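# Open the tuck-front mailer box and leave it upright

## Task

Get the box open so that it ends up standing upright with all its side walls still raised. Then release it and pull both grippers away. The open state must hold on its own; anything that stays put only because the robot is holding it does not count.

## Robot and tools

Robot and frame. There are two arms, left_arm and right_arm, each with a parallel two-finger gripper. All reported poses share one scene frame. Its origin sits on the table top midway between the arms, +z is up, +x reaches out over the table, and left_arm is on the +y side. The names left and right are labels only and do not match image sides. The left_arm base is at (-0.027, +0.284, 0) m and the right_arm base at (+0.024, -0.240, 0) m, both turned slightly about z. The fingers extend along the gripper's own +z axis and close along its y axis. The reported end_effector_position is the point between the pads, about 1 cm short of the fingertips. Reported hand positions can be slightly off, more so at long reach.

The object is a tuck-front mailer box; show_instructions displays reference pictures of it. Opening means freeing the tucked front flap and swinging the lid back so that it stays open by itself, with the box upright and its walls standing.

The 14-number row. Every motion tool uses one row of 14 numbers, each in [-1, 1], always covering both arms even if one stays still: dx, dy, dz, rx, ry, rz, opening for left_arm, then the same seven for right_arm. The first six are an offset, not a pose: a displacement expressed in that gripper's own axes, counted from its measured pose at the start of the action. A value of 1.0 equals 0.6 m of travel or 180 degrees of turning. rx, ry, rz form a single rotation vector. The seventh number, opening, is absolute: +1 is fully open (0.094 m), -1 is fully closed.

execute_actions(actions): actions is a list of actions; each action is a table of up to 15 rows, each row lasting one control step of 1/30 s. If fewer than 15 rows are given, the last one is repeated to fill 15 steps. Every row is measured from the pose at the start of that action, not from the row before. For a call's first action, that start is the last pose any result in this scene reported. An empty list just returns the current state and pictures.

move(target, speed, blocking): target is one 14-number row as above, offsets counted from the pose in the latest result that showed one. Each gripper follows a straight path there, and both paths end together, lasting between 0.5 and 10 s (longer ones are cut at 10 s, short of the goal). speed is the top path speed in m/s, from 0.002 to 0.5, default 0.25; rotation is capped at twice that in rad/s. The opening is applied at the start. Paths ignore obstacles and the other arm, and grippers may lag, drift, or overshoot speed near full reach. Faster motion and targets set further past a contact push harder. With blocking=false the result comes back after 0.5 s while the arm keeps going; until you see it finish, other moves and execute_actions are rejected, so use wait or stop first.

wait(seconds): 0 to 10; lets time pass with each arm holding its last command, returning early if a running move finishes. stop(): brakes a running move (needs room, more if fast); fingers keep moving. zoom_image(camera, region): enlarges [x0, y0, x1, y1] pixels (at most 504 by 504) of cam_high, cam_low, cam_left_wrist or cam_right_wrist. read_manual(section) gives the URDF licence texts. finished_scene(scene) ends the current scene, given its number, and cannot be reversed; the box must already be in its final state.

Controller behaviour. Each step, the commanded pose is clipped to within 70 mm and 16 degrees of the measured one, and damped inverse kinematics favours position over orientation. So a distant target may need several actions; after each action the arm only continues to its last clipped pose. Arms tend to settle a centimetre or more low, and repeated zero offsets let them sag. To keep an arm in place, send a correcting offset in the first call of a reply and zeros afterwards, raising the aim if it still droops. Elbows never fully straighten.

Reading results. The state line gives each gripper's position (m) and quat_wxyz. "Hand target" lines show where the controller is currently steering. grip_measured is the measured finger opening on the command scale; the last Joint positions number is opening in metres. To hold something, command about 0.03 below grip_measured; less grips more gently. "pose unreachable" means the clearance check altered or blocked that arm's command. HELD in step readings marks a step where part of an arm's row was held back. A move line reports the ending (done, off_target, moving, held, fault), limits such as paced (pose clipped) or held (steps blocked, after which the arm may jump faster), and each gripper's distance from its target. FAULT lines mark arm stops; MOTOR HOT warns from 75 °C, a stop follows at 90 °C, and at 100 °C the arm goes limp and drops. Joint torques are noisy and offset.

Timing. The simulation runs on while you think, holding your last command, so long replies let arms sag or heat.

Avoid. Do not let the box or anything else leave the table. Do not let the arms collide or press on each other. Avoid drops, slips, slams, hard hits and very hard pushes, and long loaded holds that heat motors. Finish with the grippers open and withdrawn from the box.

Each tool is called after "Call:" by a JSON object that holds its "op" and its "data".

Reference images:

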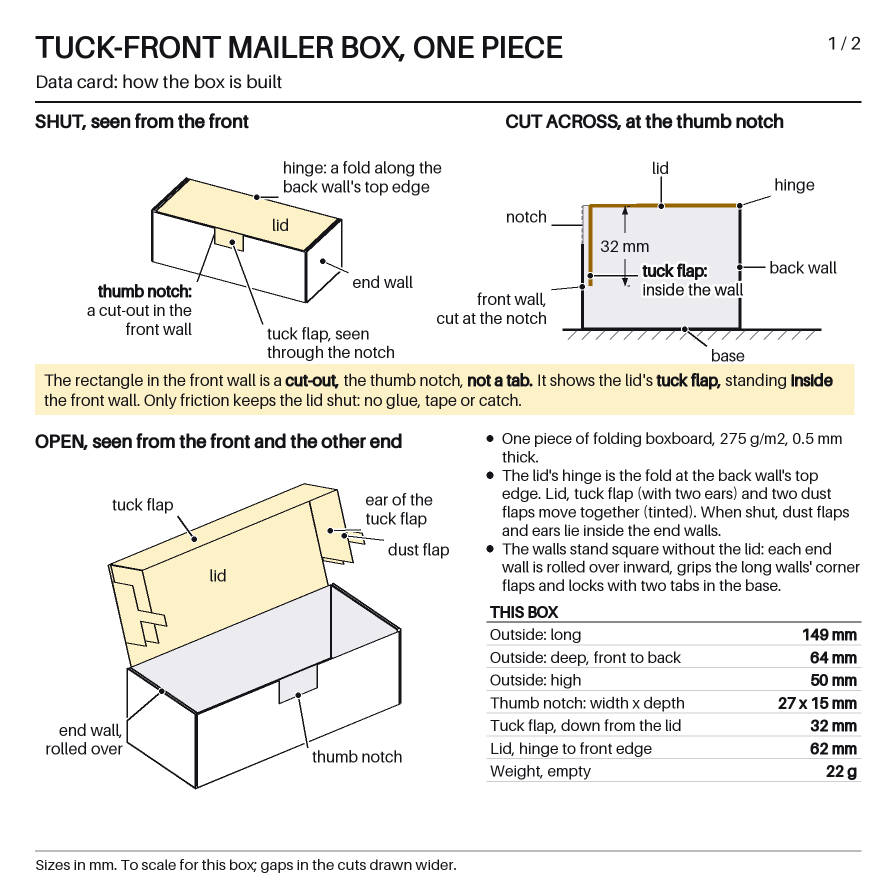

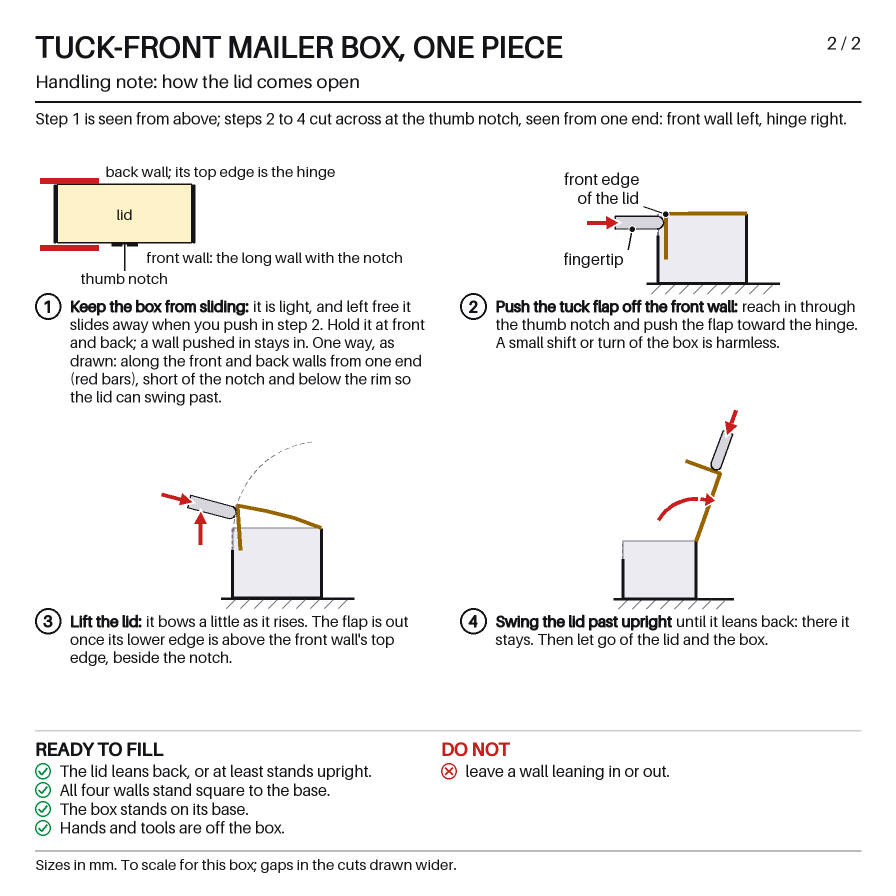

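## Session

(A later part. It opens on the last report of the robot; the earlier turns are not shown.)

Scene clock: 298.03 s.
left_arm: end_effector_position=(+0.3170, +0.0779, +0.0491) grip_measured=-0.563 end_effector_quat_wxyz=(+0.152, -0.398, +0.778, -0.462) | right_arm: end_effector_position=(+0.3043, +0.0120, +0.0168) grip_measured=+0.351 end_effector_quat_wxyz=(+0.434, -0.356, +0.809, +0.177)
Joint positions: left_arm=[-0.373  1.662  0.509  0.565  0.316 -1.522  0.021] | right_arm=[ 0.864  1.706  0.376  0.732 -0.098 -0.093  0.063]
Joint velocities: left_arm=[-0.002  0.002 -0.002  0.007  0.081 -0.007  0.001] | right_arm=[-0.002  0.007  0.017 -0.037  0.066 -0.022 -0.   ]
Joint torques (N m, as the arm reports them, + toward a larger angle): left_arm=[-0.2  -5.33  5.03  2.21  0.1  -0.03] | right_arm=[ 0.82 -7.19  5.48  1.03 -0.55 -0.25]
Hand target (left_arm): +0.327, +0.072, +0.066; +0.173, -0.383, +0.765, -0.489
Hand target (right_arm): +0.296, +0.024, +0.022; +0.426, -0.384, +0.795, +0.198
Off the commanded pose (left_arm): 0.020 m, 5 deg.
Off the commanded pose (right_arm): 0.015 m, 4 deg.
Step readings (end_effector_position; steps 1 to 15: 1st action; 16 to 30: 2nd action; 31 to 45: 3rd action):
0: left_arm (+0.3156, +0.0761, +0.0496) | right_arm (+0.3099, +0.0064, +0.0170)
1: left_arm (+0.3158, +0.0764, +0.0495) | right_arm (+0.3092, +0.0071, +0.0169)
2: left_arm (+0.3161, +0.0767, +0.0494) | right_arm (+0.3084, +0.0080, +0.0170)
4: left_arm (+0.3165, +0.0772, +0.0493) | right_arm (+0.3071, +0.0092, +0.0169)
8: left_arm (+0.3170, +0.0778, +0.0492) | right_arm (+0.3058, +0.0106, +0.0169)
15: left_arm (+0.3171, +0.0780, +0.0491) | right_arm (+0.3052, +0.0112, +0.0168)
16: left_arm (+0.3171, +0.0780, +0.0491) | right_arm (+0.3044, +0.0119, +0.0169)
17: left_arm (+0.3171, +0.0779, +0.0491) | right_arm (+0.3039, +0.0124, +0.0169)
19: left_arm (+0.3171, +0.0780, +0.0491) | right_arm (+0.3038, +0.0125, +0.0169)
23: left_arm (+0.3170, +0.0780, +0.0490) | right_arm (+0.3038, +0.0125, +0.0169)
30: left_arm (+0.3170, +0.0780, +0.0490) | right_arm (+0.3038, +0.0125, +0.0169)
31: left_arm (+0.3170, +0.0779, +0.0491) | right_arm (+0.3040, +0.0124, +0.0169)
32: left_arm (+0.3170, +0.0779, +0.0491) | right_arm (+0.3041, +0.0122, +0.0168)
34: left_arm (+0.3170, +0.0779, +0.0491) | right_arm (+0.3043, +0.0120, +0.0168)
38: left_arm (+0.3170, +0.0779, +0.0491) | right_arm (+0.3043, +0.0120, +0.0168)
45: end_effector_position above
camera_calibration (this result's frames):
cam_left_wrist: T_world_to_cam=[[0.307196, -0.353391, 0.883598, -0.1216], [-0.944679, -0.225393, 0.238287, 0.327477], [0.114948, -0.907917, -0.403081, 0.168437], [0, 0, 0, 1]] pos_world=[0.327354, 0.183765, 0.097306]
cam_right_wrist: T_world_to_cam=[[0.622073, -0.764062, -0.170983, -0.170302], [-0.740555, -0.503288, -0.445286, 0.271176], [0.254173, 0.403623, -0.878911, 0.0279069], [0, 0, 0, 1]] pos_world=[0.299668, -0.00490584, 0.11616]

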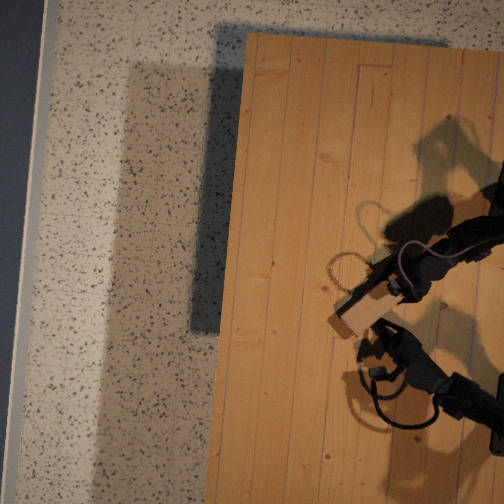

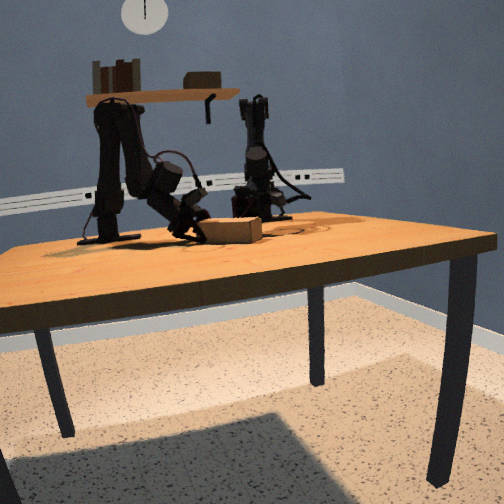

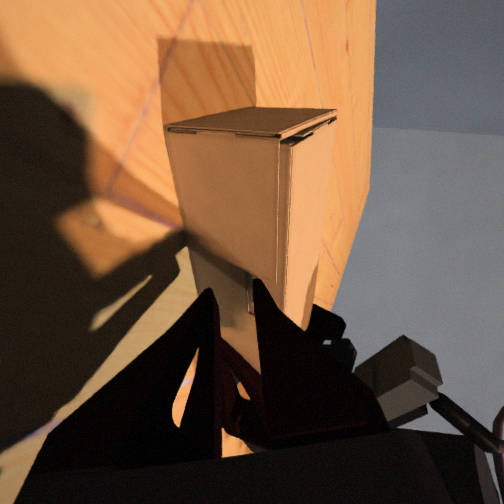

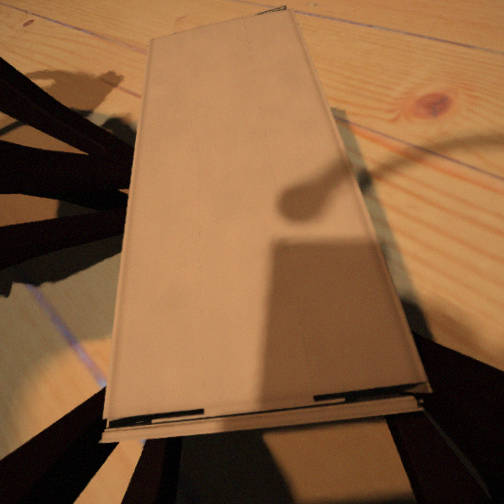

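Lift about 8 mm with the finger, then back off and see whether the lid stays.

Call:
{"op": "execute_actions", "data": {"actions": [[[0,-0.036,0.002,0.026,0,0.008,-0.44,-0.01,0.022,0,-0.021,0,-0.011,0.35]],[[0,-0.036,0.002,0.026,0,0.008,-0.32,-0.01,0.022,0,-0.021,0,-0.011,0.35]],[[0,-0.036,0.002,0.026,0,0.008,-0.2,-0.01,0.022,0,-0.021,0,-0.011,0.35]]]}}

Call:
{"op": "execute_actions", "data": {"actions": [[[0,-0.008,0,0.006,0,0.002,-0.2,-0.01,-0.012,0,0.013,0,0.008,0.34]],[[0,-0.008,0,0.006,0,0.002,-0.62,-0.01,0,0,0,0,0,0.34]]]}}

Scene clock: 306.67 s.
left_arm: end_effector_position=(+0.3156, +0.0782, +0.0476) grip_measured=-0.203 end_effector_quat_wxyz=(+0.150, -0.400, +0.778, -0.461) | right_arm: end_effector_position=(+0.3068, +0.0104, +0.0173) grip_measured=+0.351 end_effector_quat_wxyz=(+0.436, -0.352, +0.810, +0.173)
Joint positions: left_arm=[-0.373  1.662  0.505  0.565  0.318 -1.524  0.037] | right_arm=[ 0.862  1.706  0.378  0.732 -0.087 -0.093  0.063]
Joint velocities: left_arm=[-0.007 -0.017  0.017  0.022  0.007 -0.022  0.001] | right_arm=[-0.017 -0.002  0.002 -0.066  0.007 -0.007 -0.001]
Joint torques (N m, as the arm reports them, + toward a larger angle): left_arm=[-0.22 -5.41  5.21  2.23  0.11 -0.03] | right_arm=[ 0.84 -7.29  5.47  1.04 -0.51 -0.25]
Hand target (left_arm): +0.326, +0.072, +0.066; +0.172, -0.383, +0.764, -0.490
Hand target (right_arm): +0.299, +0.022, +0.022; +0.429, -0.380, +0.797, +0.193
Off the commanded pose (left_arm): 0.023 m, 5 deg.
Off the commanded pose (right_arm): 0.015 m, 4 deg.
Step readings (end_effector_position; steps 1 to 15: 1st action; 16 to 30: 2nd action; 31 to 45: 3rd action):
0: left_arm (+0.3170, +0.0779, +0.0491) | right_arm (+0.3043, +0.0120, +0.0168)
1: left_arm (+0.3170, +0.0779, +0.0491) | right_arm (+0.3047, +0.0116, +0.0168)
2: left_arm (+0.3169, +0.0778, +0.0491) | right_arm (+0.3051, +0.0111, +0.0168)
4: left_arm (+0.3169, +0.0777, +0.0491) | right_arm (+0.3052, +0.0110, +0.0168)
8: left_arm (+0.3169, +0.0777, +0.0491) | right_arm (+0.3052, +0.0110, +0.0168)
15: left_arm (+0.3169, +0.0777, +0.0491) | right_arm (+0.3052, +0.0110, +0.0168)
16: left_arm (+0.3168, +0.0777, +0.0491) | right_arm (+0.3057, +0.0107, +0.0169)
17: left_arm (+0.3165, +0.0778, +0.0487) | right_arm (+0.3063, +0.0107, +0.0172)
19: left_arm (+0.3161, +0.0780, +0.0483) | right_arm (+0.3064, +0.0108, +0.0174)
23: left_arm (+0.3161, +0.0780, +0.0483) | right_arm (+0.3064, +0.0108, +0.0174)
30: left_arm (+0.3161, +0.0780, +0.0483) | right_arm (+0.3064, +0.0108, +0.0174)
31: left_arm (+0.3161, +0.0780, +0.0483) | right_arm (+0.3066, +0.0106, +0.0174)
32: left_arm (+0.3158, +0.0781, +0.0479) | right_arm (+0.3068, +0.0104, +0.0173)
34: left_arm (+0.3156, +0.0782, +0.0476) | right_arm (+0.3068, +0.0104, +0.0173)
38: left_arm (+0.3156, +0.0782, +0.0476) | right_arm (+0.3068, +0.0104, +0.0173)
45: end_effector_position above
camera_calibration (this result's frames):
cam_left_wrist: T_world_to_cam=[[0.312083, -0.352957, 0.882058, -0.121269], [-0.943352, -0.225214, 0.24365, 0.325835], [0.112653, -0.90813, -0.403248, 0.169083], [0, 0, 0, 1]] pos_world=[0.326175, 0.184129, 0.0957594]
cam_right_wrist: T_world_to_cam=[[0.613798, -0.771927, -0.165473, -0.170476], [-0.744268, -0.495904, -0.447375, 0.273507], [0.263282, 0.397754, -0.878905, 0.0256546], [0, 0, 0, 1]] pos_world=[0.301446, -0.00616613, 0.116699]

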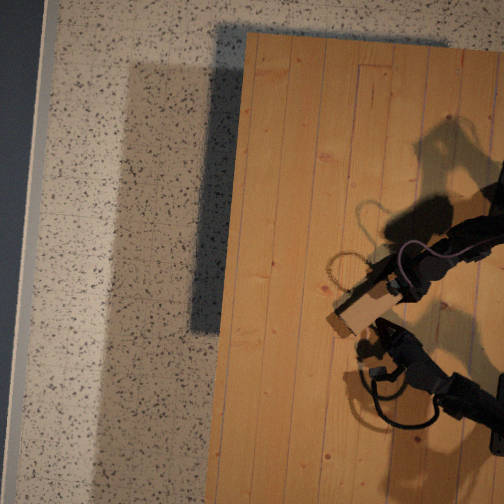

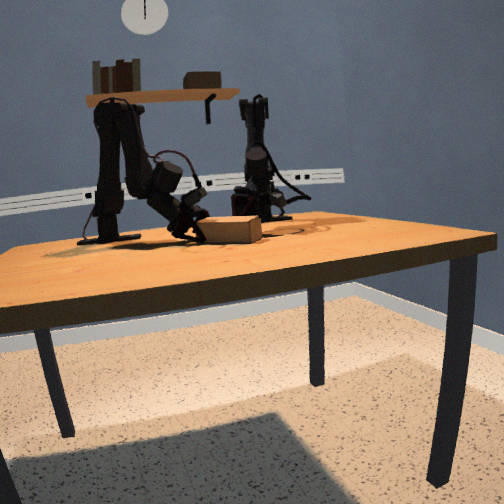

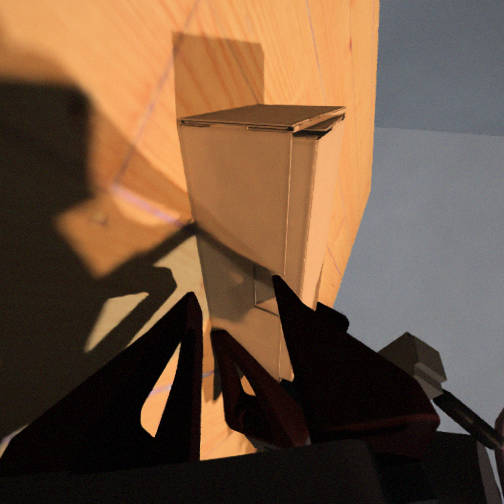

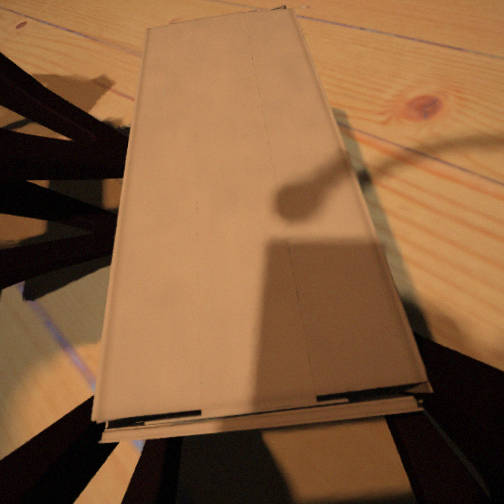

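Scene clock: 307.67 s.
left_arm: end_effector_position=(+0.3157, +0.0782, +0.0478) grip_measured=-0.618 end_effector_quat_wxyz=(+0.150, -0.400, +0.778, -0.461) | right_arm: end_effector_position=(+0.3096, +0.0072, +0.0172) grip_measured=+0.347 end_effector_quat_wxyz=(+0.437, -0.337, +0.817, +0.168)
Joint positions: left_arm=[-0.373  1.662  0.505  0.566  0.318 -1.524  0.018] | right_arm=[ 0.862  1.706  0.378  0.732 -0.063 -0.067  0.063]
Joint velocities: left_arm=[-0.007 -0.007  0.002  0.007 -0.007 -0.007 -0.   ] | right_arm=[ 0.012 -0.002  0.017 -0.007 -0.022  0.007  0.   ]
Joint torques (N m, as the arm reports them, + toward a larger angle): left_arm=[-0.04 -5.52  4.7   1.58  0.1  -0.02] | right_arm=[ 0.08 -7.16  5.43  1.09 -0.02  0.  ]
Hand target (left_arm): +0.318, +0.077, +0.052; +0.155, -0.396, +0.775, -0.468
Hand target (right_arm): +0.312, +0.010, +0.022; +0.438, -0.337, +0.817, +0.168
Off the commanded pose (left_arm): 0.005 m, 1 deg.
Off the commanded pose (right_arm): 0.006 m, 0 deg.
Step readings (end_effector_position; steps 1 to 15: 1st action; 16 to 30: 2nd action):
0: left_arm (+0.3156, +0.0782, +0.0476) | right_arm (+0.3068, +0.0104, +0.0173)
1: left_arm (+0.3155, +0.0783, +0.0475) | right_arm (+0.3077, +0.0094, +0.0173)
2: left_arm (+0.3155, +0.0783, +0.0476) | right_arm (+0.3081, +0.0089, +0.0173)
4: left_arm (+0.3157, +0.0782, +0.0478) | right_arm (+0.3087, +0.0083, +0.0172)
8: left_arm (+0.3157, +0.0782, +0.0478) | right_arm (+0.3093, +0.0076, +0.0172)
15: left_arm (+0.3157, +0.0782, +0.0478) | right_arm (+0.3096, +0.0072, +0.0172)
16: left_arm (+0.3157, +0.0782, +0.0478) | right_arm (+0.3096, +0.0072, +0.0172)
17: left_arm (+0.3157, +0.0782, +0.0478) | right_arm (+0.3096, +0.0072, +0.0172)
19: left_arm (+0.3157, +0.0782, +0.0478) | right_arm (+0.3096, +0.0072, +0.0172)
23: left_arm (+0.3157, +0.0782, +0.0478) | right_arm (+0.3096, +0.0072, +0.0172)
30: end_effector_position above
camera_calibration (this result's frames):
cam_left_wrist: T_world_to_cam=[[0.311464, -0.352693, 0.882382, -0.121287], [-0.943523, -0.225141, 0.243055, 0.325954], [0.112936, -0.908251, -0.402897, 0.169001], [0, 0, 0, 1]] pos_world=[0.326235, 0.184104, 0.0958868]
cam_right_wrist: T_world_to_cam=[[0.58579, -0.791742, -0.173191, -0.165768], [-0.763744, -0.467766, -0.444847, 0.279805], [0.271191, 0.392861, -0.878701, 0.0235684], [0, 0, 0, 1]] pos_world=[0.304413, -0.00962091, 0.11647]

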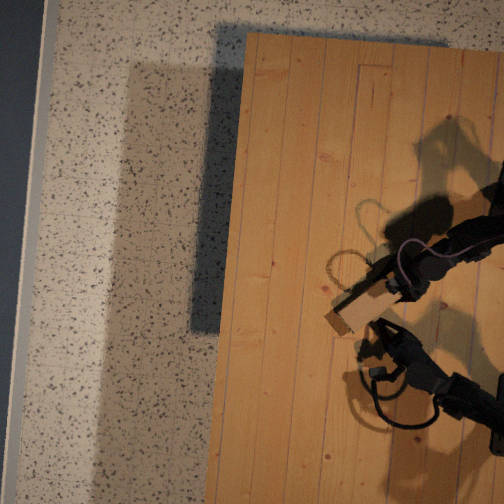

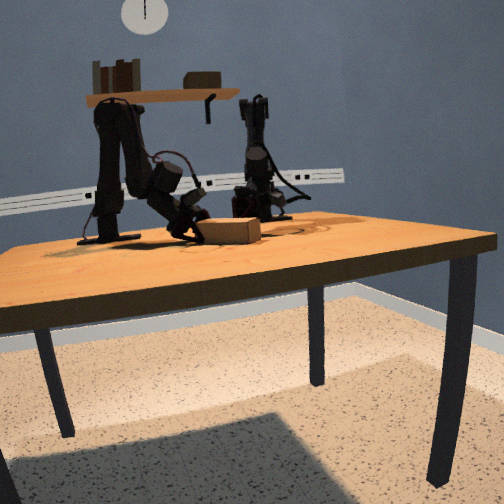

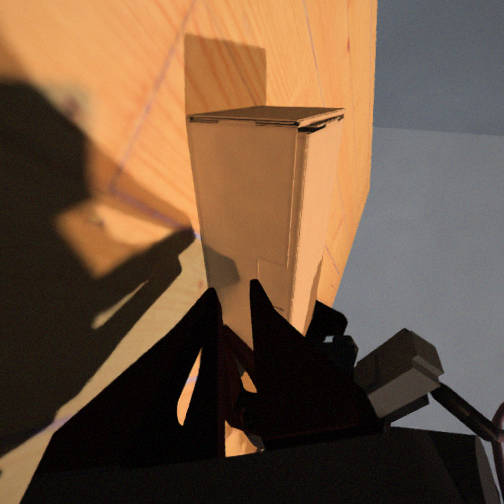

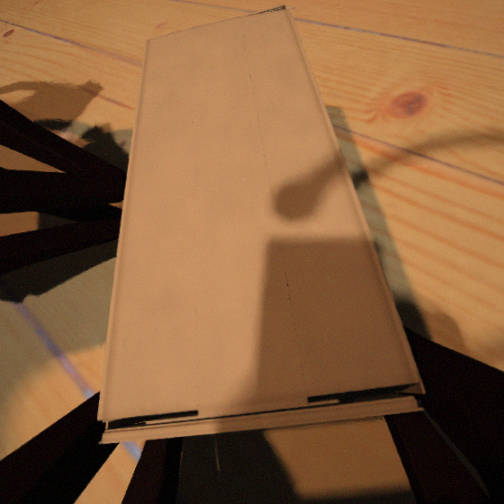

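Call:
{"op": "execute_actions", "data": {"actions": [[[0,-0.008,0,0.006,0,0.002,-0.55,-0.01,0.02,0,-0.021,0,-0.012,0.345]],[[0,-0.02,0,0.015,0,0.005,-0.55,-0.01,0.027,0,-0.028,0,-0.016,0.35]],[[0,-0.038,0.003,0.026,0,0.008,-0.4,-0.01,0.025,0,-0.024,0,-0.011,0.35]],[[0,-0.04,0.003,0.026,0,0.008,-0.25,-0.01,0.025,0,-0.024,0,-0.011,0.35]],[[0,-0.04,0.003,0.026,0,0.008,-0.1,-0.01,0.025,0,-0.024,0,-0.011,0.35]],[[0,-0.04,0.003,0.026,0,0.008,0.02,-0.01,0.025,0,-0.024,0,-0.011,0.35]]]}}

Scene clock: 319.00 s.
left_arm: end_effector_position=(+0.3153, +0.0780, +0.0477) grip_measured=+0.017 end_effector_quat_wxyz=(+0.148, -0.401, +0.777, -0.462) | right_arm: end_effector_position=(+0.3083, +0.0089, +0.0173) grip_measured=+0.351 end_effector_quat_wxyz=(+0.436, -0.351, +0.811, +0.171)
Joint positions: left_arm=[-0.373  1.662  0.505  0.565  0.32  -1.529  0.048] | right_arm=[ 0.856  1.706  0.379  0.729 -0.088 -0.096  0.063]
Joint velocities: left_arm=[-0.007 -0.007 -0.002  0.095 -0.007  0.037 -0.   ] | right_arm=[-0.012  0.002 -0.022 -0.037 -0.007 -0.051 -0.   ]
Joint torques (N m, as the arm reports them, + toward a larger angle): left_arm=[-0.28 -5.5   5.62  2.14  0.1  -0.04] | right_arm=[ 0.97 -7.32  5.4   1.02 -0.59 -0.25]
Hand target (left_arm): +0.327, +0.071, +0.067; +0.170, -0.384, +0.763, -0.491
Hand target (right_arm): +0.299, +0.022, +0.022; +0.427, -0.382, +0.796, +0.195
Off the commanded pose (left_arm): 0.024 m, 5 deg.
Off the commanded pose (right_arm): 0.017 m, 5 deg.
Step readings (end_effector_position; steps 1 to 15: 1st action; 16 to 30: 2nd action; 31 to 45: 3rd action; 46 to 60: 4th action; 61 to 75: 5th action; 76 to 90: 6th action):
0: left_arm (+0.3157, +0.0782, +0.0478) | right_arm (+0.3096, +0.0072, +0.0172)
1: left_arm (+0.3157, +0.0782, +0.0478) | right_arm (+0.3088, +0.0081, +0.0171)
2: left_arm (+0.3157, +0.0782, +0.0478) | right_arm (+0.3076, +0.0092, +0.0170)
4: left_arm (+0.3157, +0.0782, +0.0478) | right_arm (+0.3059, +0.0108, +0.0170)
8: left_arm (+0.3157, +0.0782, +0.0478) | right_arm (+0.3051, +0.0117, +0.0170)
15: left_arm (+0.3157, +0.0782, +0.0478) | right_arm (+0.3051, +0.0117, +0.0170)
16: left_arm (+0.3157, +0.0781, +0.0480) | right_arm (+0.3044, +0.0123, +0.0170)
17: left_arm (+0.3157, +0.0781, +0.0480) | right_arm (+0.3042, +0.0125, +0.0170)
19: left_arm (+0.3157, +0.0781, +0.0480) | right_arm (+0.3041, +0.0126, +0.0170)
23: left_arm (+0.3157, +0.0781, +0.0480) | right_arm (+0.3041, +0.0126, +0.0170)
30: left_arm (+0.3157, +0.0781, +0.0480) | right_arm (+0.3041, +0.0126, +0.0170)
31: left_arm (+0.3157, +0.0781, +0.0480) | right_arm (+0.3044, +0.0123, +0.0170)
32: left_arm (+0.3156, +0.0780, +0.0480) | right_arm (+0.3050, +0.0116, +0.0169)
34: left_arm (+0.3156, +0.0780, +0.0480) | right_arm (+0.3052, +0.0114, +0.0169)
38: left_arm (+0.3156, +0.0780, +0.0480) | right_arm (+0.3052, +0.0114, +0.0169)
45: left_arm (+0.3156, +0.0780, +0.0480) | right_arm (+0.3052, +0.0114, +0.0169)
46: left_arm (+0.3155, +0.0778, +0.0480) | right_arm (+0.3055, +0.0111, +0.0169)
47: left_arm (+0.3154, +0.0779, +0.0479) | right_arm (+0.3062, +0.0108, +0.0171)
49: left_arm (+0.3155, +0.0779, +0.0479) | right_arm (+0.3065, +0.0107, +0.0173)
53: left_arm (+0.3155, +0.0779, +0.0479) | right_arm (+0.3066, +0.0108, +0.0174)
60: left_arm (+0.3155, +0.0779, +0.0479) | right_arm (+0.3066, +0.0108, +0.0174)
61: left_arm (+0.3154, +0.0779, +0.0478) | right_arm (+0.3069, +0.0104, +0.0174)
62: left_arm (+0.3154, +0.0780, +0.0478) | right_arm (+0.3073, +0.0099, +0.0173)
64: left_arm (+0.3154, +0.0780, +0.0478) | right_arm (+0.3075, +0.0097, +0.0173)
68: left_arm (+0.3154, +0.0780, +0.0478) | right_arm (+0.3075, +0.0097, +0.0173)
75: left_arm (+0.3154, +0.0780, +0.0478) | right_arm (+0.3075, +0.0097, +0.0173)
76: left_arm (+0.3154, +0.0780, +0.0478) | right_arm (+0.3079, +0.0094, +0.0173)
77: left_arm (+0.3153, +0.0780, +0.0477) | right_arm (+0.3081, +0.0091, +0.0173)
79: left_arm (+0.3153, +0.0780, +0.0477) | right_arm (+0.3083, +0.0089, +0.0173)
83: left_arm (+0.3153, +0.0780, +0.0477) | right_arm (+0.3083, +0.0089, +0.0173)
90: end_effector_position above
camera_calibration (this result's frames):
cam_left_wrist: T_world_to_cam=[[0.315435, -0.349135, 0.882386, -0.12272], [-0.942286, -0.225225, 0.247732, 0.325035], [0.112243, -0.909603, -0.400029, 0.168984], [0, 0, 0, 1]] pos_world=[0.326018, 0.184068, 0.095363]
cam_right_wrist: T_world_to_cam=[[0.611193, -0.774494, -0.1631, -0.171838], [-0.745646, -0.494332, -0.44682, 0.274305], [0.265434, 0.394708, -0.879631, 0.025177], [0, 0, 0, 1]] pos_world=[0.302877, -0.00742705, 0.116685]

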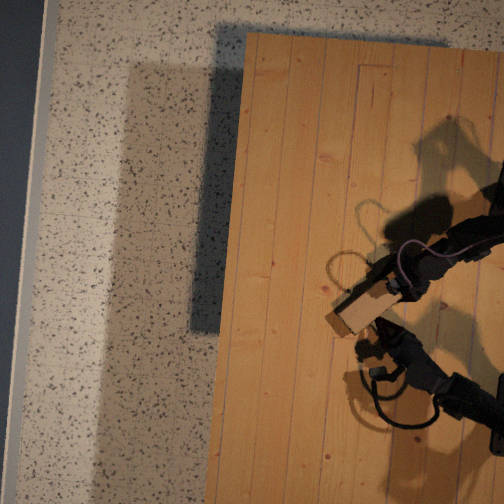

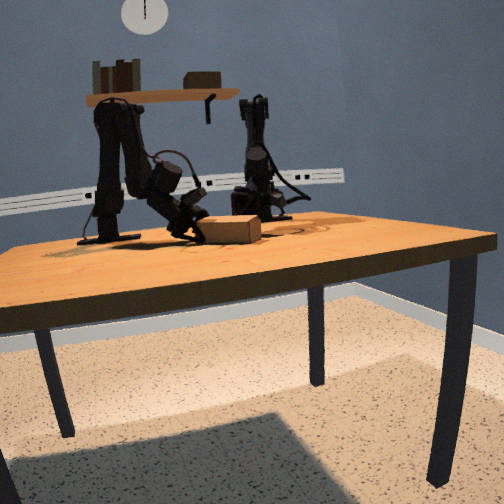

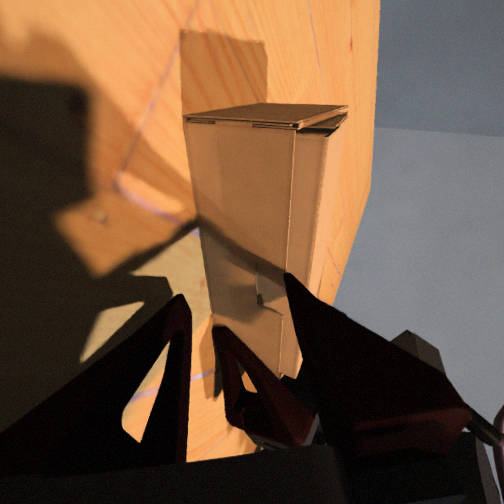

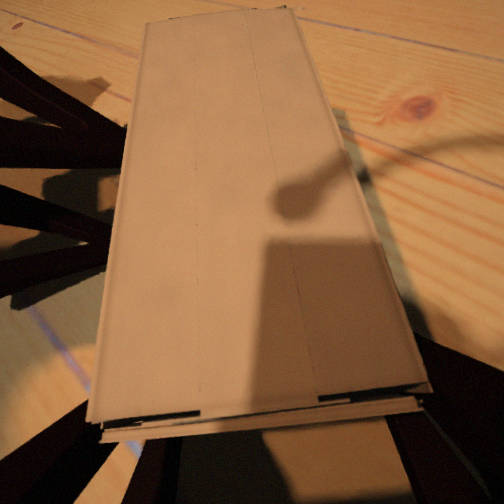

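Call:
{"op": "execute_actions", "data": {"actions": [[[0,-0.04,0.003,0.026,0,0.008,0.12,-0.01,0.026,0,-0.025,0,-0.011,0.35]],[[0,-0.04,0.003,0.026,0,0.008,0.22,-0.01,0.026,0,-0.025,0,-0.011,0.35]],[[0,-0.04,0.003,0.026,0,0.008,0.32,-0.01,0.026,0,-0.025,0,-0.011,0.35]]]}}

Scene clock: 325.93 s.
left_arm: end_effector_position=(+0.3153, +0.0780, +0.0477) grip_measured=+0.317 end_effector_quat_wxyz=(+0.147, -0.403, +0.776, -0.462) | right_arm: end_effector_position=(+0.3100, +0.0070, +0.0172) grip_measured=+0.352 end_effector_quat_wxyz=(+0.437, -0.347, +0.813, +0.168)
Joint positions: left_arm=[-0.373  1.662  0.505  0.565  0.32  -1.533  0.062] | right_arm=[ 0.852  1.706  0.379  0.729 -0.082 -0.092  0.064]
Joint velocities: left_arm=[ 0.002  0.017 -0.012 -0.007 -0.037  0.022 -0.   ] | right_arm=[ 0.002 -0.007  0.007 -0.007 -0.022 -0.007  0.   ]
Joint torques (N m, as the arm reports them, + toward a larger angle): left_arm=[-0.26 -5.49  5.64  2.13  0.08 -0.04] | right_arm=[ 0.97 -7.23  5.43  1.06 -0.61 -0.25]
Hand target (left_arm): +0.327, +0.071, +0.067; +0.169, -0.386, +0.762, -0.491
Hand target (right_arm): +0.301, +0.020, +0.022; +0.428, -0.378, +0.798, +0.193
Off the commanded pose (left_arm): 0.024 m, 5 deg.
Off the commanded pose (right_arm): 0.017 m, 5 deg.
Step readings (end_effector_position; steps 1 to 15: 1st action; 16 to 30: 2nd action; 31 to 45: 3rd action):
0: left_arm (+0.3153, +0.0780, +0.0477) | right_arm (+0.3083, +0.0089, +0.0173)
1: left_arm (+0.3153, +0.0780, +0.0477) | right_arm (+0.3085, +0.0087, +0.0173)
2: left_arm (+0.3153, +0.0780, +0.0477) | right_arm (+0.3087, +0.0084, +0.0173)
4: left_arm (+0.3153, +0.0780, +0.0477) | right_arm (+0.3090, +0.0081, +0.0173)
8: left_arm (+0.3153, +0.0780, +0.0477) | right_arm (+0.3090, +0.0081, +0.0173)
15: left_arm (+0.3153, +0.0780, +0.0477) | right_arm (+0.3090, +0.0081, +0.0173)
16: left_arm (+0.3153, +0.0780, +0.0477) | right_arm (+0.3092, +0.0079, +0.0173)
17: left_arm (+0.3153, +0.0780, +0.0477) | right_arm (+0.3094, +0.0077, +0.0173)
19: left_arm (+0.3153, +0.0780, +0.0477) | right_arm (+0.3095, +0.0075, +0.0173)
23: left_arm (+0.3153, +0.0780, +0.0477) | right_arm (+0.3095, +0.0075, +0.0173)
30: left_arm (+0.3153, +0.0780, +0.0477) | right_arm (+0.3095, +0.0075, +0.0173)
31: left_arm (+0.3153, +0.0780, +0.0477) | right_arm (+0.3097, +0.0073, +0.0172)
32: left_arm (+0.3153, +0.0780, +0.0477) | right_arm (+0.3099, +0.0071, +0.0172)
34: left_arm (+0.3153, +0.0780, +0.0477) | right_arm (+0.3100, +0.0070, +0.0172)
38: left_arm (+0.3153, +0.0780, +0.0477) | right_arm (+0.3100, +0.0070, +0.0172)
45: end_effector_position above
camera_calibration (this result's frames):
cam_left_wrist: T_world_to_cam=[[0.318424, -0.346206, 0.882467, -0.123895], [-0.941158, -0.226689, 0.250668, 0.324653], [0.113263, -0.910359, -0.398018, 0.168625], [0, 0, 0, 1]] pos_world=[0.325902, 0.184211, 0.0950687]
cam_right_wrist: T_world_to_cam=[[0.602626, -0.78124, -0.162806, -0.171639], [-0.75107, -0.486294, -0.446557, 0.276224], [0.269697, 0.391385, -0.879819, 0.0241347], [0, 0, 0, 1]] pos_world=[0.304388, -0.00921111, 0.11664]

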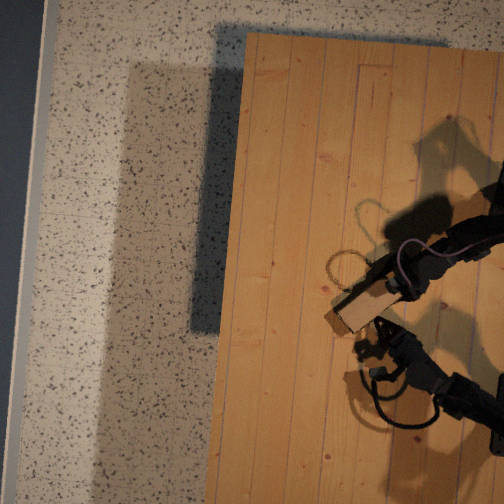

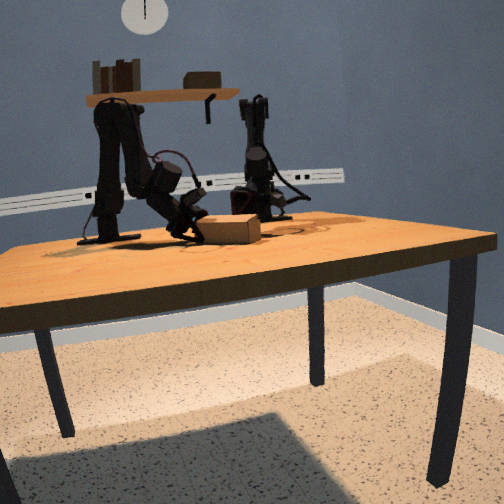

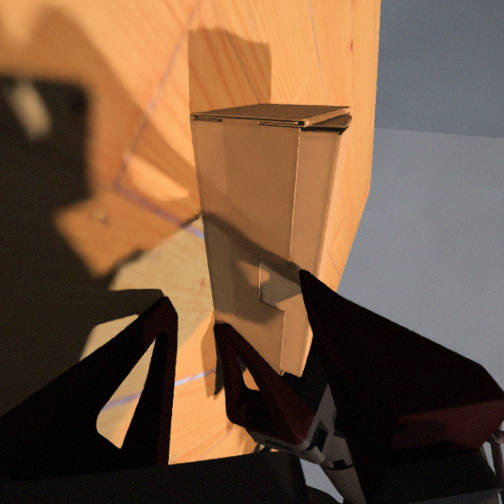

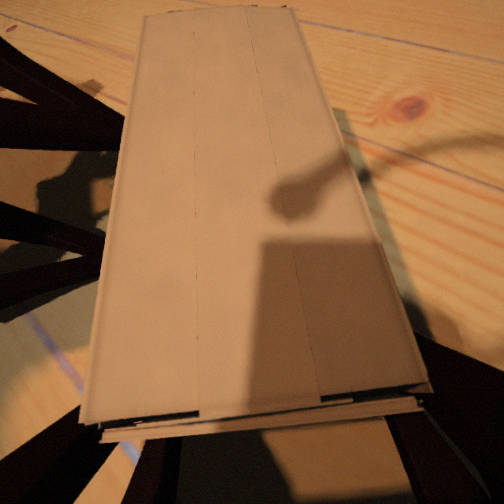

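Call:
{"op": "execute_actions", "data": {"actions": [[[0,-0.04,0.003,0.026,0,0.008,0.42,-0.01,0.026,0,-0.025,0,-0.011,0.35]],[[0,-0.04,0.003,0.026,0,0.008,0.52,-0.01,0.026,0,-0.025,0,-0.011,0.35]],[[0,-0.04,0.003,0.026,0,0.008,0.62,-0.01,0.026,0,-0.025,0,-0.011,0.35]]]}}

Scene clock: 333.90 s.
left_arm: end_effector_position=(+0.3257, +0.0735, +0.0662) grip_measured=+0.618 end_effector_quat_wxyz=(+0.170, -0.389, +0.760, -0.493) | right_arm: end_effector_position=(+0.2982, +0.0175, +0.0169) grip_measured=+0.352 end_effector_quat_wxyz=(+0.426, -0.382, +0.797, +0.197)
Joint positions: left_arm=[-0.373  1.662  0.505  0.656  0.32  -1.541  0.076] | right_arm=[ 0.851  1.706  0.379  0.722 -0.173 -0.133  0.064]
Joint velocities: left_arm=[-0.002 -0.002 -0.002 -0.037  0.051 -0.022 -0.001] | right_arm=[ 0.002  0.002  0.012 -0.022 -0.007 -0.081 -0.   ]
Joint torques (N m, as the arm reports them, + toward a larger angle): left_arm=[-0.27 -5.29  5.77  1.79  0.08 -0.04] | right_arm=[ 0.89 -7.16  5.57  1.02 -0.29 -0.07]
Hand target (left_arm): +0.333, +0.069, +0.078; +0.181, -0.379, +0.752, -0.508
Hand target (right_arm): +0.295, +0.025, +0.022; +0.420, -0.394, +0.791, +0.208
Off the commanded pose (left_arm): 0.014 m, 3 deg.
Off the commanded pose (right_arm): 0.010 m, 2 deg.
Step readings (end_effector_position; steps 1 to 15: 1st action; 16 to 30: 2nd action; 31 to 45: 3rd action):
0: left_arm (+0.3153, +0.0780, +0.0477) | right_arm (+0.3100, +0.0070, +0.0172)
1: left_arm (+0.3153, +0.0780, +0.0477) | right_arm (+0.3102, +0.0067, +0.0172)
2: left_arm (+0.3153, +0.0780, +0.0477) | right_arm (+0.3105, +0.0064, +0.0172)
4: left_arm (+0.3155, +0.0779, +0.0480) | right_arm (+0.3106, +0.0063, +0.0172)
8: left_arm (+0.3155, +0.0779, +0.0480) | right_arm (+0.3106, +0.0063, +0.0172)
15: left_arm (+0.3155, +0.0779, +0.0480) | right_arm (+0.3106, +0.0063, +0.0172)
16: left_arm (+0.3160, +0.0776, +0.0488) | right_arm (+0.3109, +0.0059, +0.0172)
17: left_arm (+0.3168, +0.0773, +0.0501) | right_arm (+0.3112, +0.0057, +0.0172)
19: left_arm (+0.3175, +0.0770, +0.0514) | right_arm (+0.3110, +0.0059, +0.0172)
23: left_arm (+0.3194, +0.0762, +0.0545) | right_arm (+0.3071, +0.0097, +0.0171)
30: left_arm (+0.3211, +0.0754, +0.0576) | right_arm (+0.3040, +0.0125, +0.0169)
31: left_arm (+0.3217, +0.0752, +0.0587) | right_arm (+0.3031, +0.0133, +0.0169)
32: left_arm (+0.3225, +0.0749, +0.0601) | right_arm (+0.3019, +0.0143, +0.0169)
34: left_arm (+0.3241, +0.0742, +0.0631) | right_arm (+0.3001, +0.0159, +0.0169)
38: left_arm (+0.3256, +0.0735, +0.0661) | right_arm (+0.2983, +0.0174, +0.0169)
45: end_effector_position above
camera_calibration (this result's frames):
cam_left_wrist: T_world_to_cam=[[0.248914, -0.308778, 0.917986, -0.127523], [-0.957489, -0.221131, 0.185245, 0.337954], [0.145795, -0.925072, -0.350694, 0.158093], [0, 0, 0, 1]] pos_world=[0.33228, 0.181603, 0.109902]
cam_right_wrist: T_world_to_cam=[[0.672611, -0.717493, -0.181102, -0.178072], [-0.706942, -0.550699, -0.443806, 0.260282], [0.218695, 0.426538, -0.877632, 0.0374848], [0, 0, 0, 1]] pos_world=[0.29558, -0.000417552, 0.116163]

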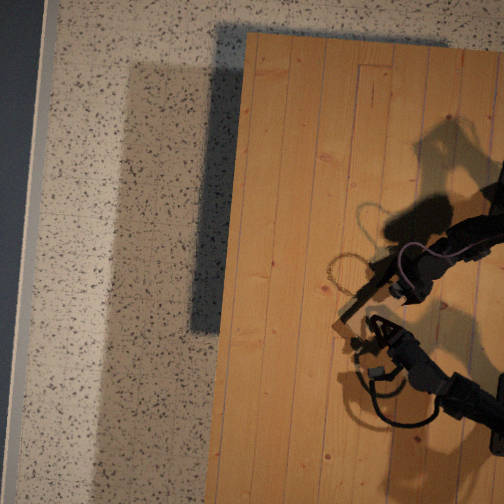

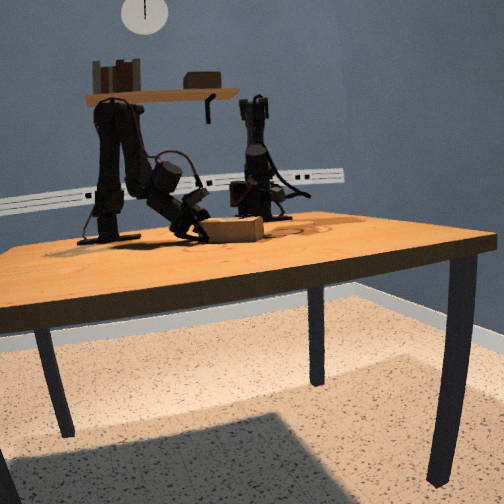

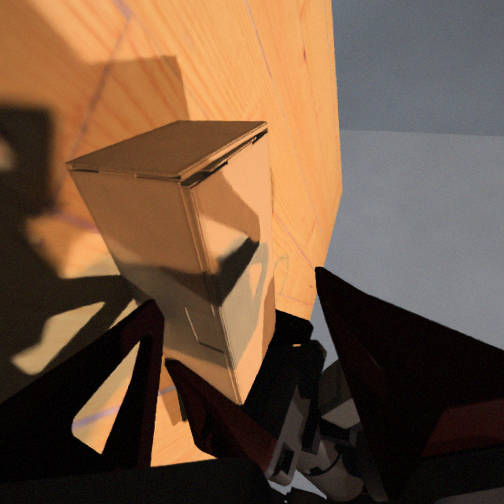

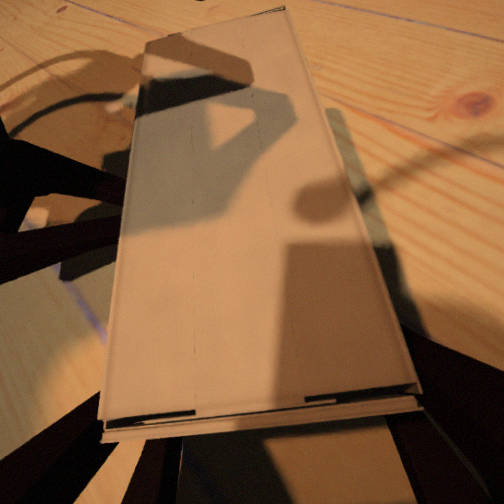

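Call:
{"op": "execute_actions", "data": {"actions": [[[0,0,0,0,0,0,0.62,-0.01,-0.025,0,0.027,0,0.014,0.345]],[[0,0,0,0,0,0,0.62,-0.01,-0.025,0,0.027,0,0.014,0.345]],[[0,0.044,-0.003,-0.033,0,-0.011,-0.57,-0.01,0,0,0,0,0,0.345]],[[0,0,0,0,0,0,-0.57,-0.01,0.02,0,-0.021,0,-0.012,0.345]]]}}

Scene clock: 343.37 s.
left_arm: end_effector_position=(+0.3151, +0.0780, +0.0473) grip_measured=-0.568 end_effector_quat_wxyz=(+0.145, -0.406, +0.775, -0.462) | right_arm: end_effector_position=(+0.3093, +0.0073, +0.0169) grip_measured=+0.350 end_effector_quat_wxyz=(+0.434, -0.343, +0.815, +0.173)
Joint positions: left_arm=[-0.373  1.662  0.505  0.563  0.32  -1.541  0.02 ] | right_arm=[ 0.851  1.706  0.379  0.727 -0.089 -0.079  0.063]
Joint velocities: left_arm=[-0.002 -0.022  0.007  0.037 -0.081 -0.022 -0.   ] | right_arm=[ 0.017 -0.012 -0.012 -0.051  0.007  0.007 -0.001]
Joint torques (N m, as the arm reports them, + toward a larger angle): left_arm=[ 0.   -5.52  4.72  1.38  0.08 -0.02] | right_arm=[ 0.24 -7.18  5.63  1.02 -0.17 -0.05]
Hand target (left_arm): +0.315, +0.078, +0.047; +0.145, -0.406, +0.775, -0.462
Hand target (right_arm): +0.309, +0.013, +0.022; +0.431, -0.350, +0.812, +0.180
Off the commanded pose (left_arm): 0.000 m, 0 deg.
Off the commanded pose (right_arm): 0.007 m, 1 deg.
Step readings (end_effector_position; steps 1 to 15: 1st action; 16 to 30: 2nd action; 31 to 45: 3rd action; 46 to 60: 4th action):
0: left_arm (+0.3257, +0.0735, +0.0662) | right_arm (+0.2982, +0.0175, +0.0169)
1: left_arm (+0.3257, +0.0735, +0.0662) | right_arm (+0.2994, +0.0164, +0.0168)
2: left_arm (+0.3257, +0.0735, +0.0662) | right_arm (+0.3008, +0.0150, +0.0166)
4: left_arm (+0.3257, +0.0735, +0.0662) | right_arm (+0.3032, +0.0128, +0.0166)
8: left_arm (+0.3257, +0.0735, +0.0662) | right_arm (+0.3055, +0.0107, +0.0166)
15: left_arm (+0.3257, +0.0735, +0.0662) | right_arm (+0.3067, +0.0095, +0.0166)
16: left_arm (+0.3257, +0.0735, +0.0662) | right_arm (+0.3078, +0.0085, +0.0166)
17: left_arm (+0.3257, +0.0735, +0.0662) | right_arm (+0.3092, +0.0071, +0.0166)
19: left_arm (+0.3257, +0.0735, +0.0662) | right_arm (+0.3112, +0.0050, +0.0166)
23: left_arm (+0.3257, +0.0735, +0.0662) | right_arm (+0.3133, +0.0027, +0.0166)
30: left_arm (+0.3257, +0.0735, +0.0662) | right_arm (+0.3145, +0.0014, +0.0166)
31: left_arm (+0.3247, +0.0739, +0.0643) | right_arm (+0.3145, +0.0014, +0.0166)
32: left_arm (+0.3233, +0.0745, +0.0617) | right_arm (+0.3145, +0.0014, +0.0166)
34: left_arm (+0.3200, +0.0759, +0.0556) | right_arm (+0.3145, +0.0014, +0.0166)
38: left_arm (+0.3167, +0.0773, +0.0501) | right_arm (+0.3145, +0.0014, +0.0166)
45: left_arm (+0.3151, +0.0780, +0.0473) | right_arm (+0.3145, +0.0014, +0.0166)
46: left_arm (+0.3151, +0.0780, +0.0473) | right_arm (+0.3138, +0.0023, +0.0167)
47: left_arm (+0.3151, +0.0780, +0.0473) | right_arm (+0.3128, +0.0034, +0.0167)
49: left_arm (+0.3151, +0.0780, +0.0473) | right_arm (+0.3115, +0.0049, +0.0168)
53: left_arm (+0.3151, +0.0780, +0.0473) | right_arm (+0.3101, +0.0065, +0.0169)
60: end_effector_position above
camera_calibration (this result's frames):
cam_left_wrist: T_world_to_cam=[[0.325357, -0.341454, 0.881789, -0.125989], [-0.93868, -0.229171, 0.257607, 0.32358], [0.11412, -0.911531, -0.395079, 0.168237], [0, 0, 0, 1]] pos_world=[0.32553, 0.184488, 0.0942064]
cam_right_wrist: T_world_to_cam=[[0.59825, -0.781378, -0.17761, -0.16939], [-0.757764, -0.479594, -0.442474, 0.277672], [0.260559, 0.399296, -0.879017, 0.0266536], [0, 0, 0, 1]] pos_world=[0.304803, -0.00983086, 0.116206]

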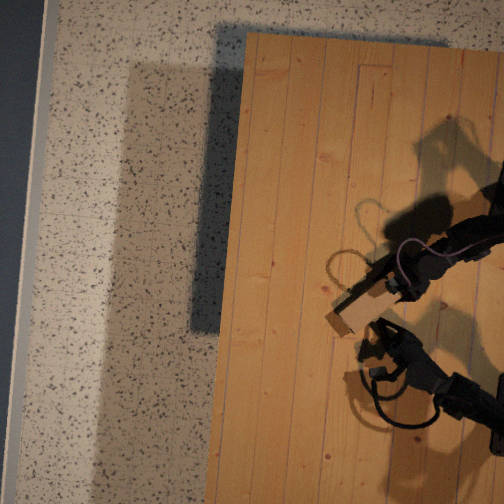

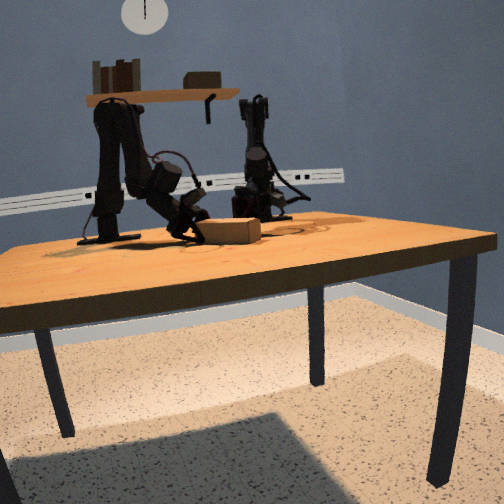

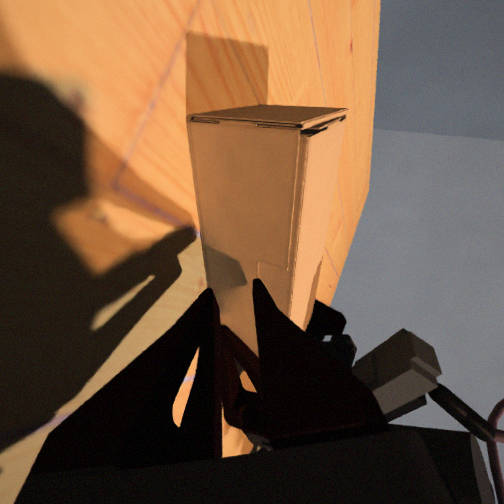

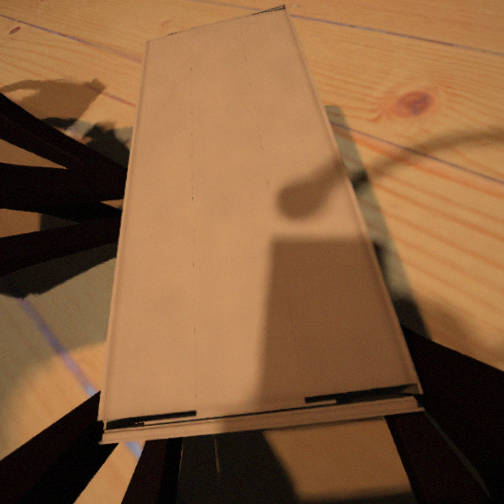

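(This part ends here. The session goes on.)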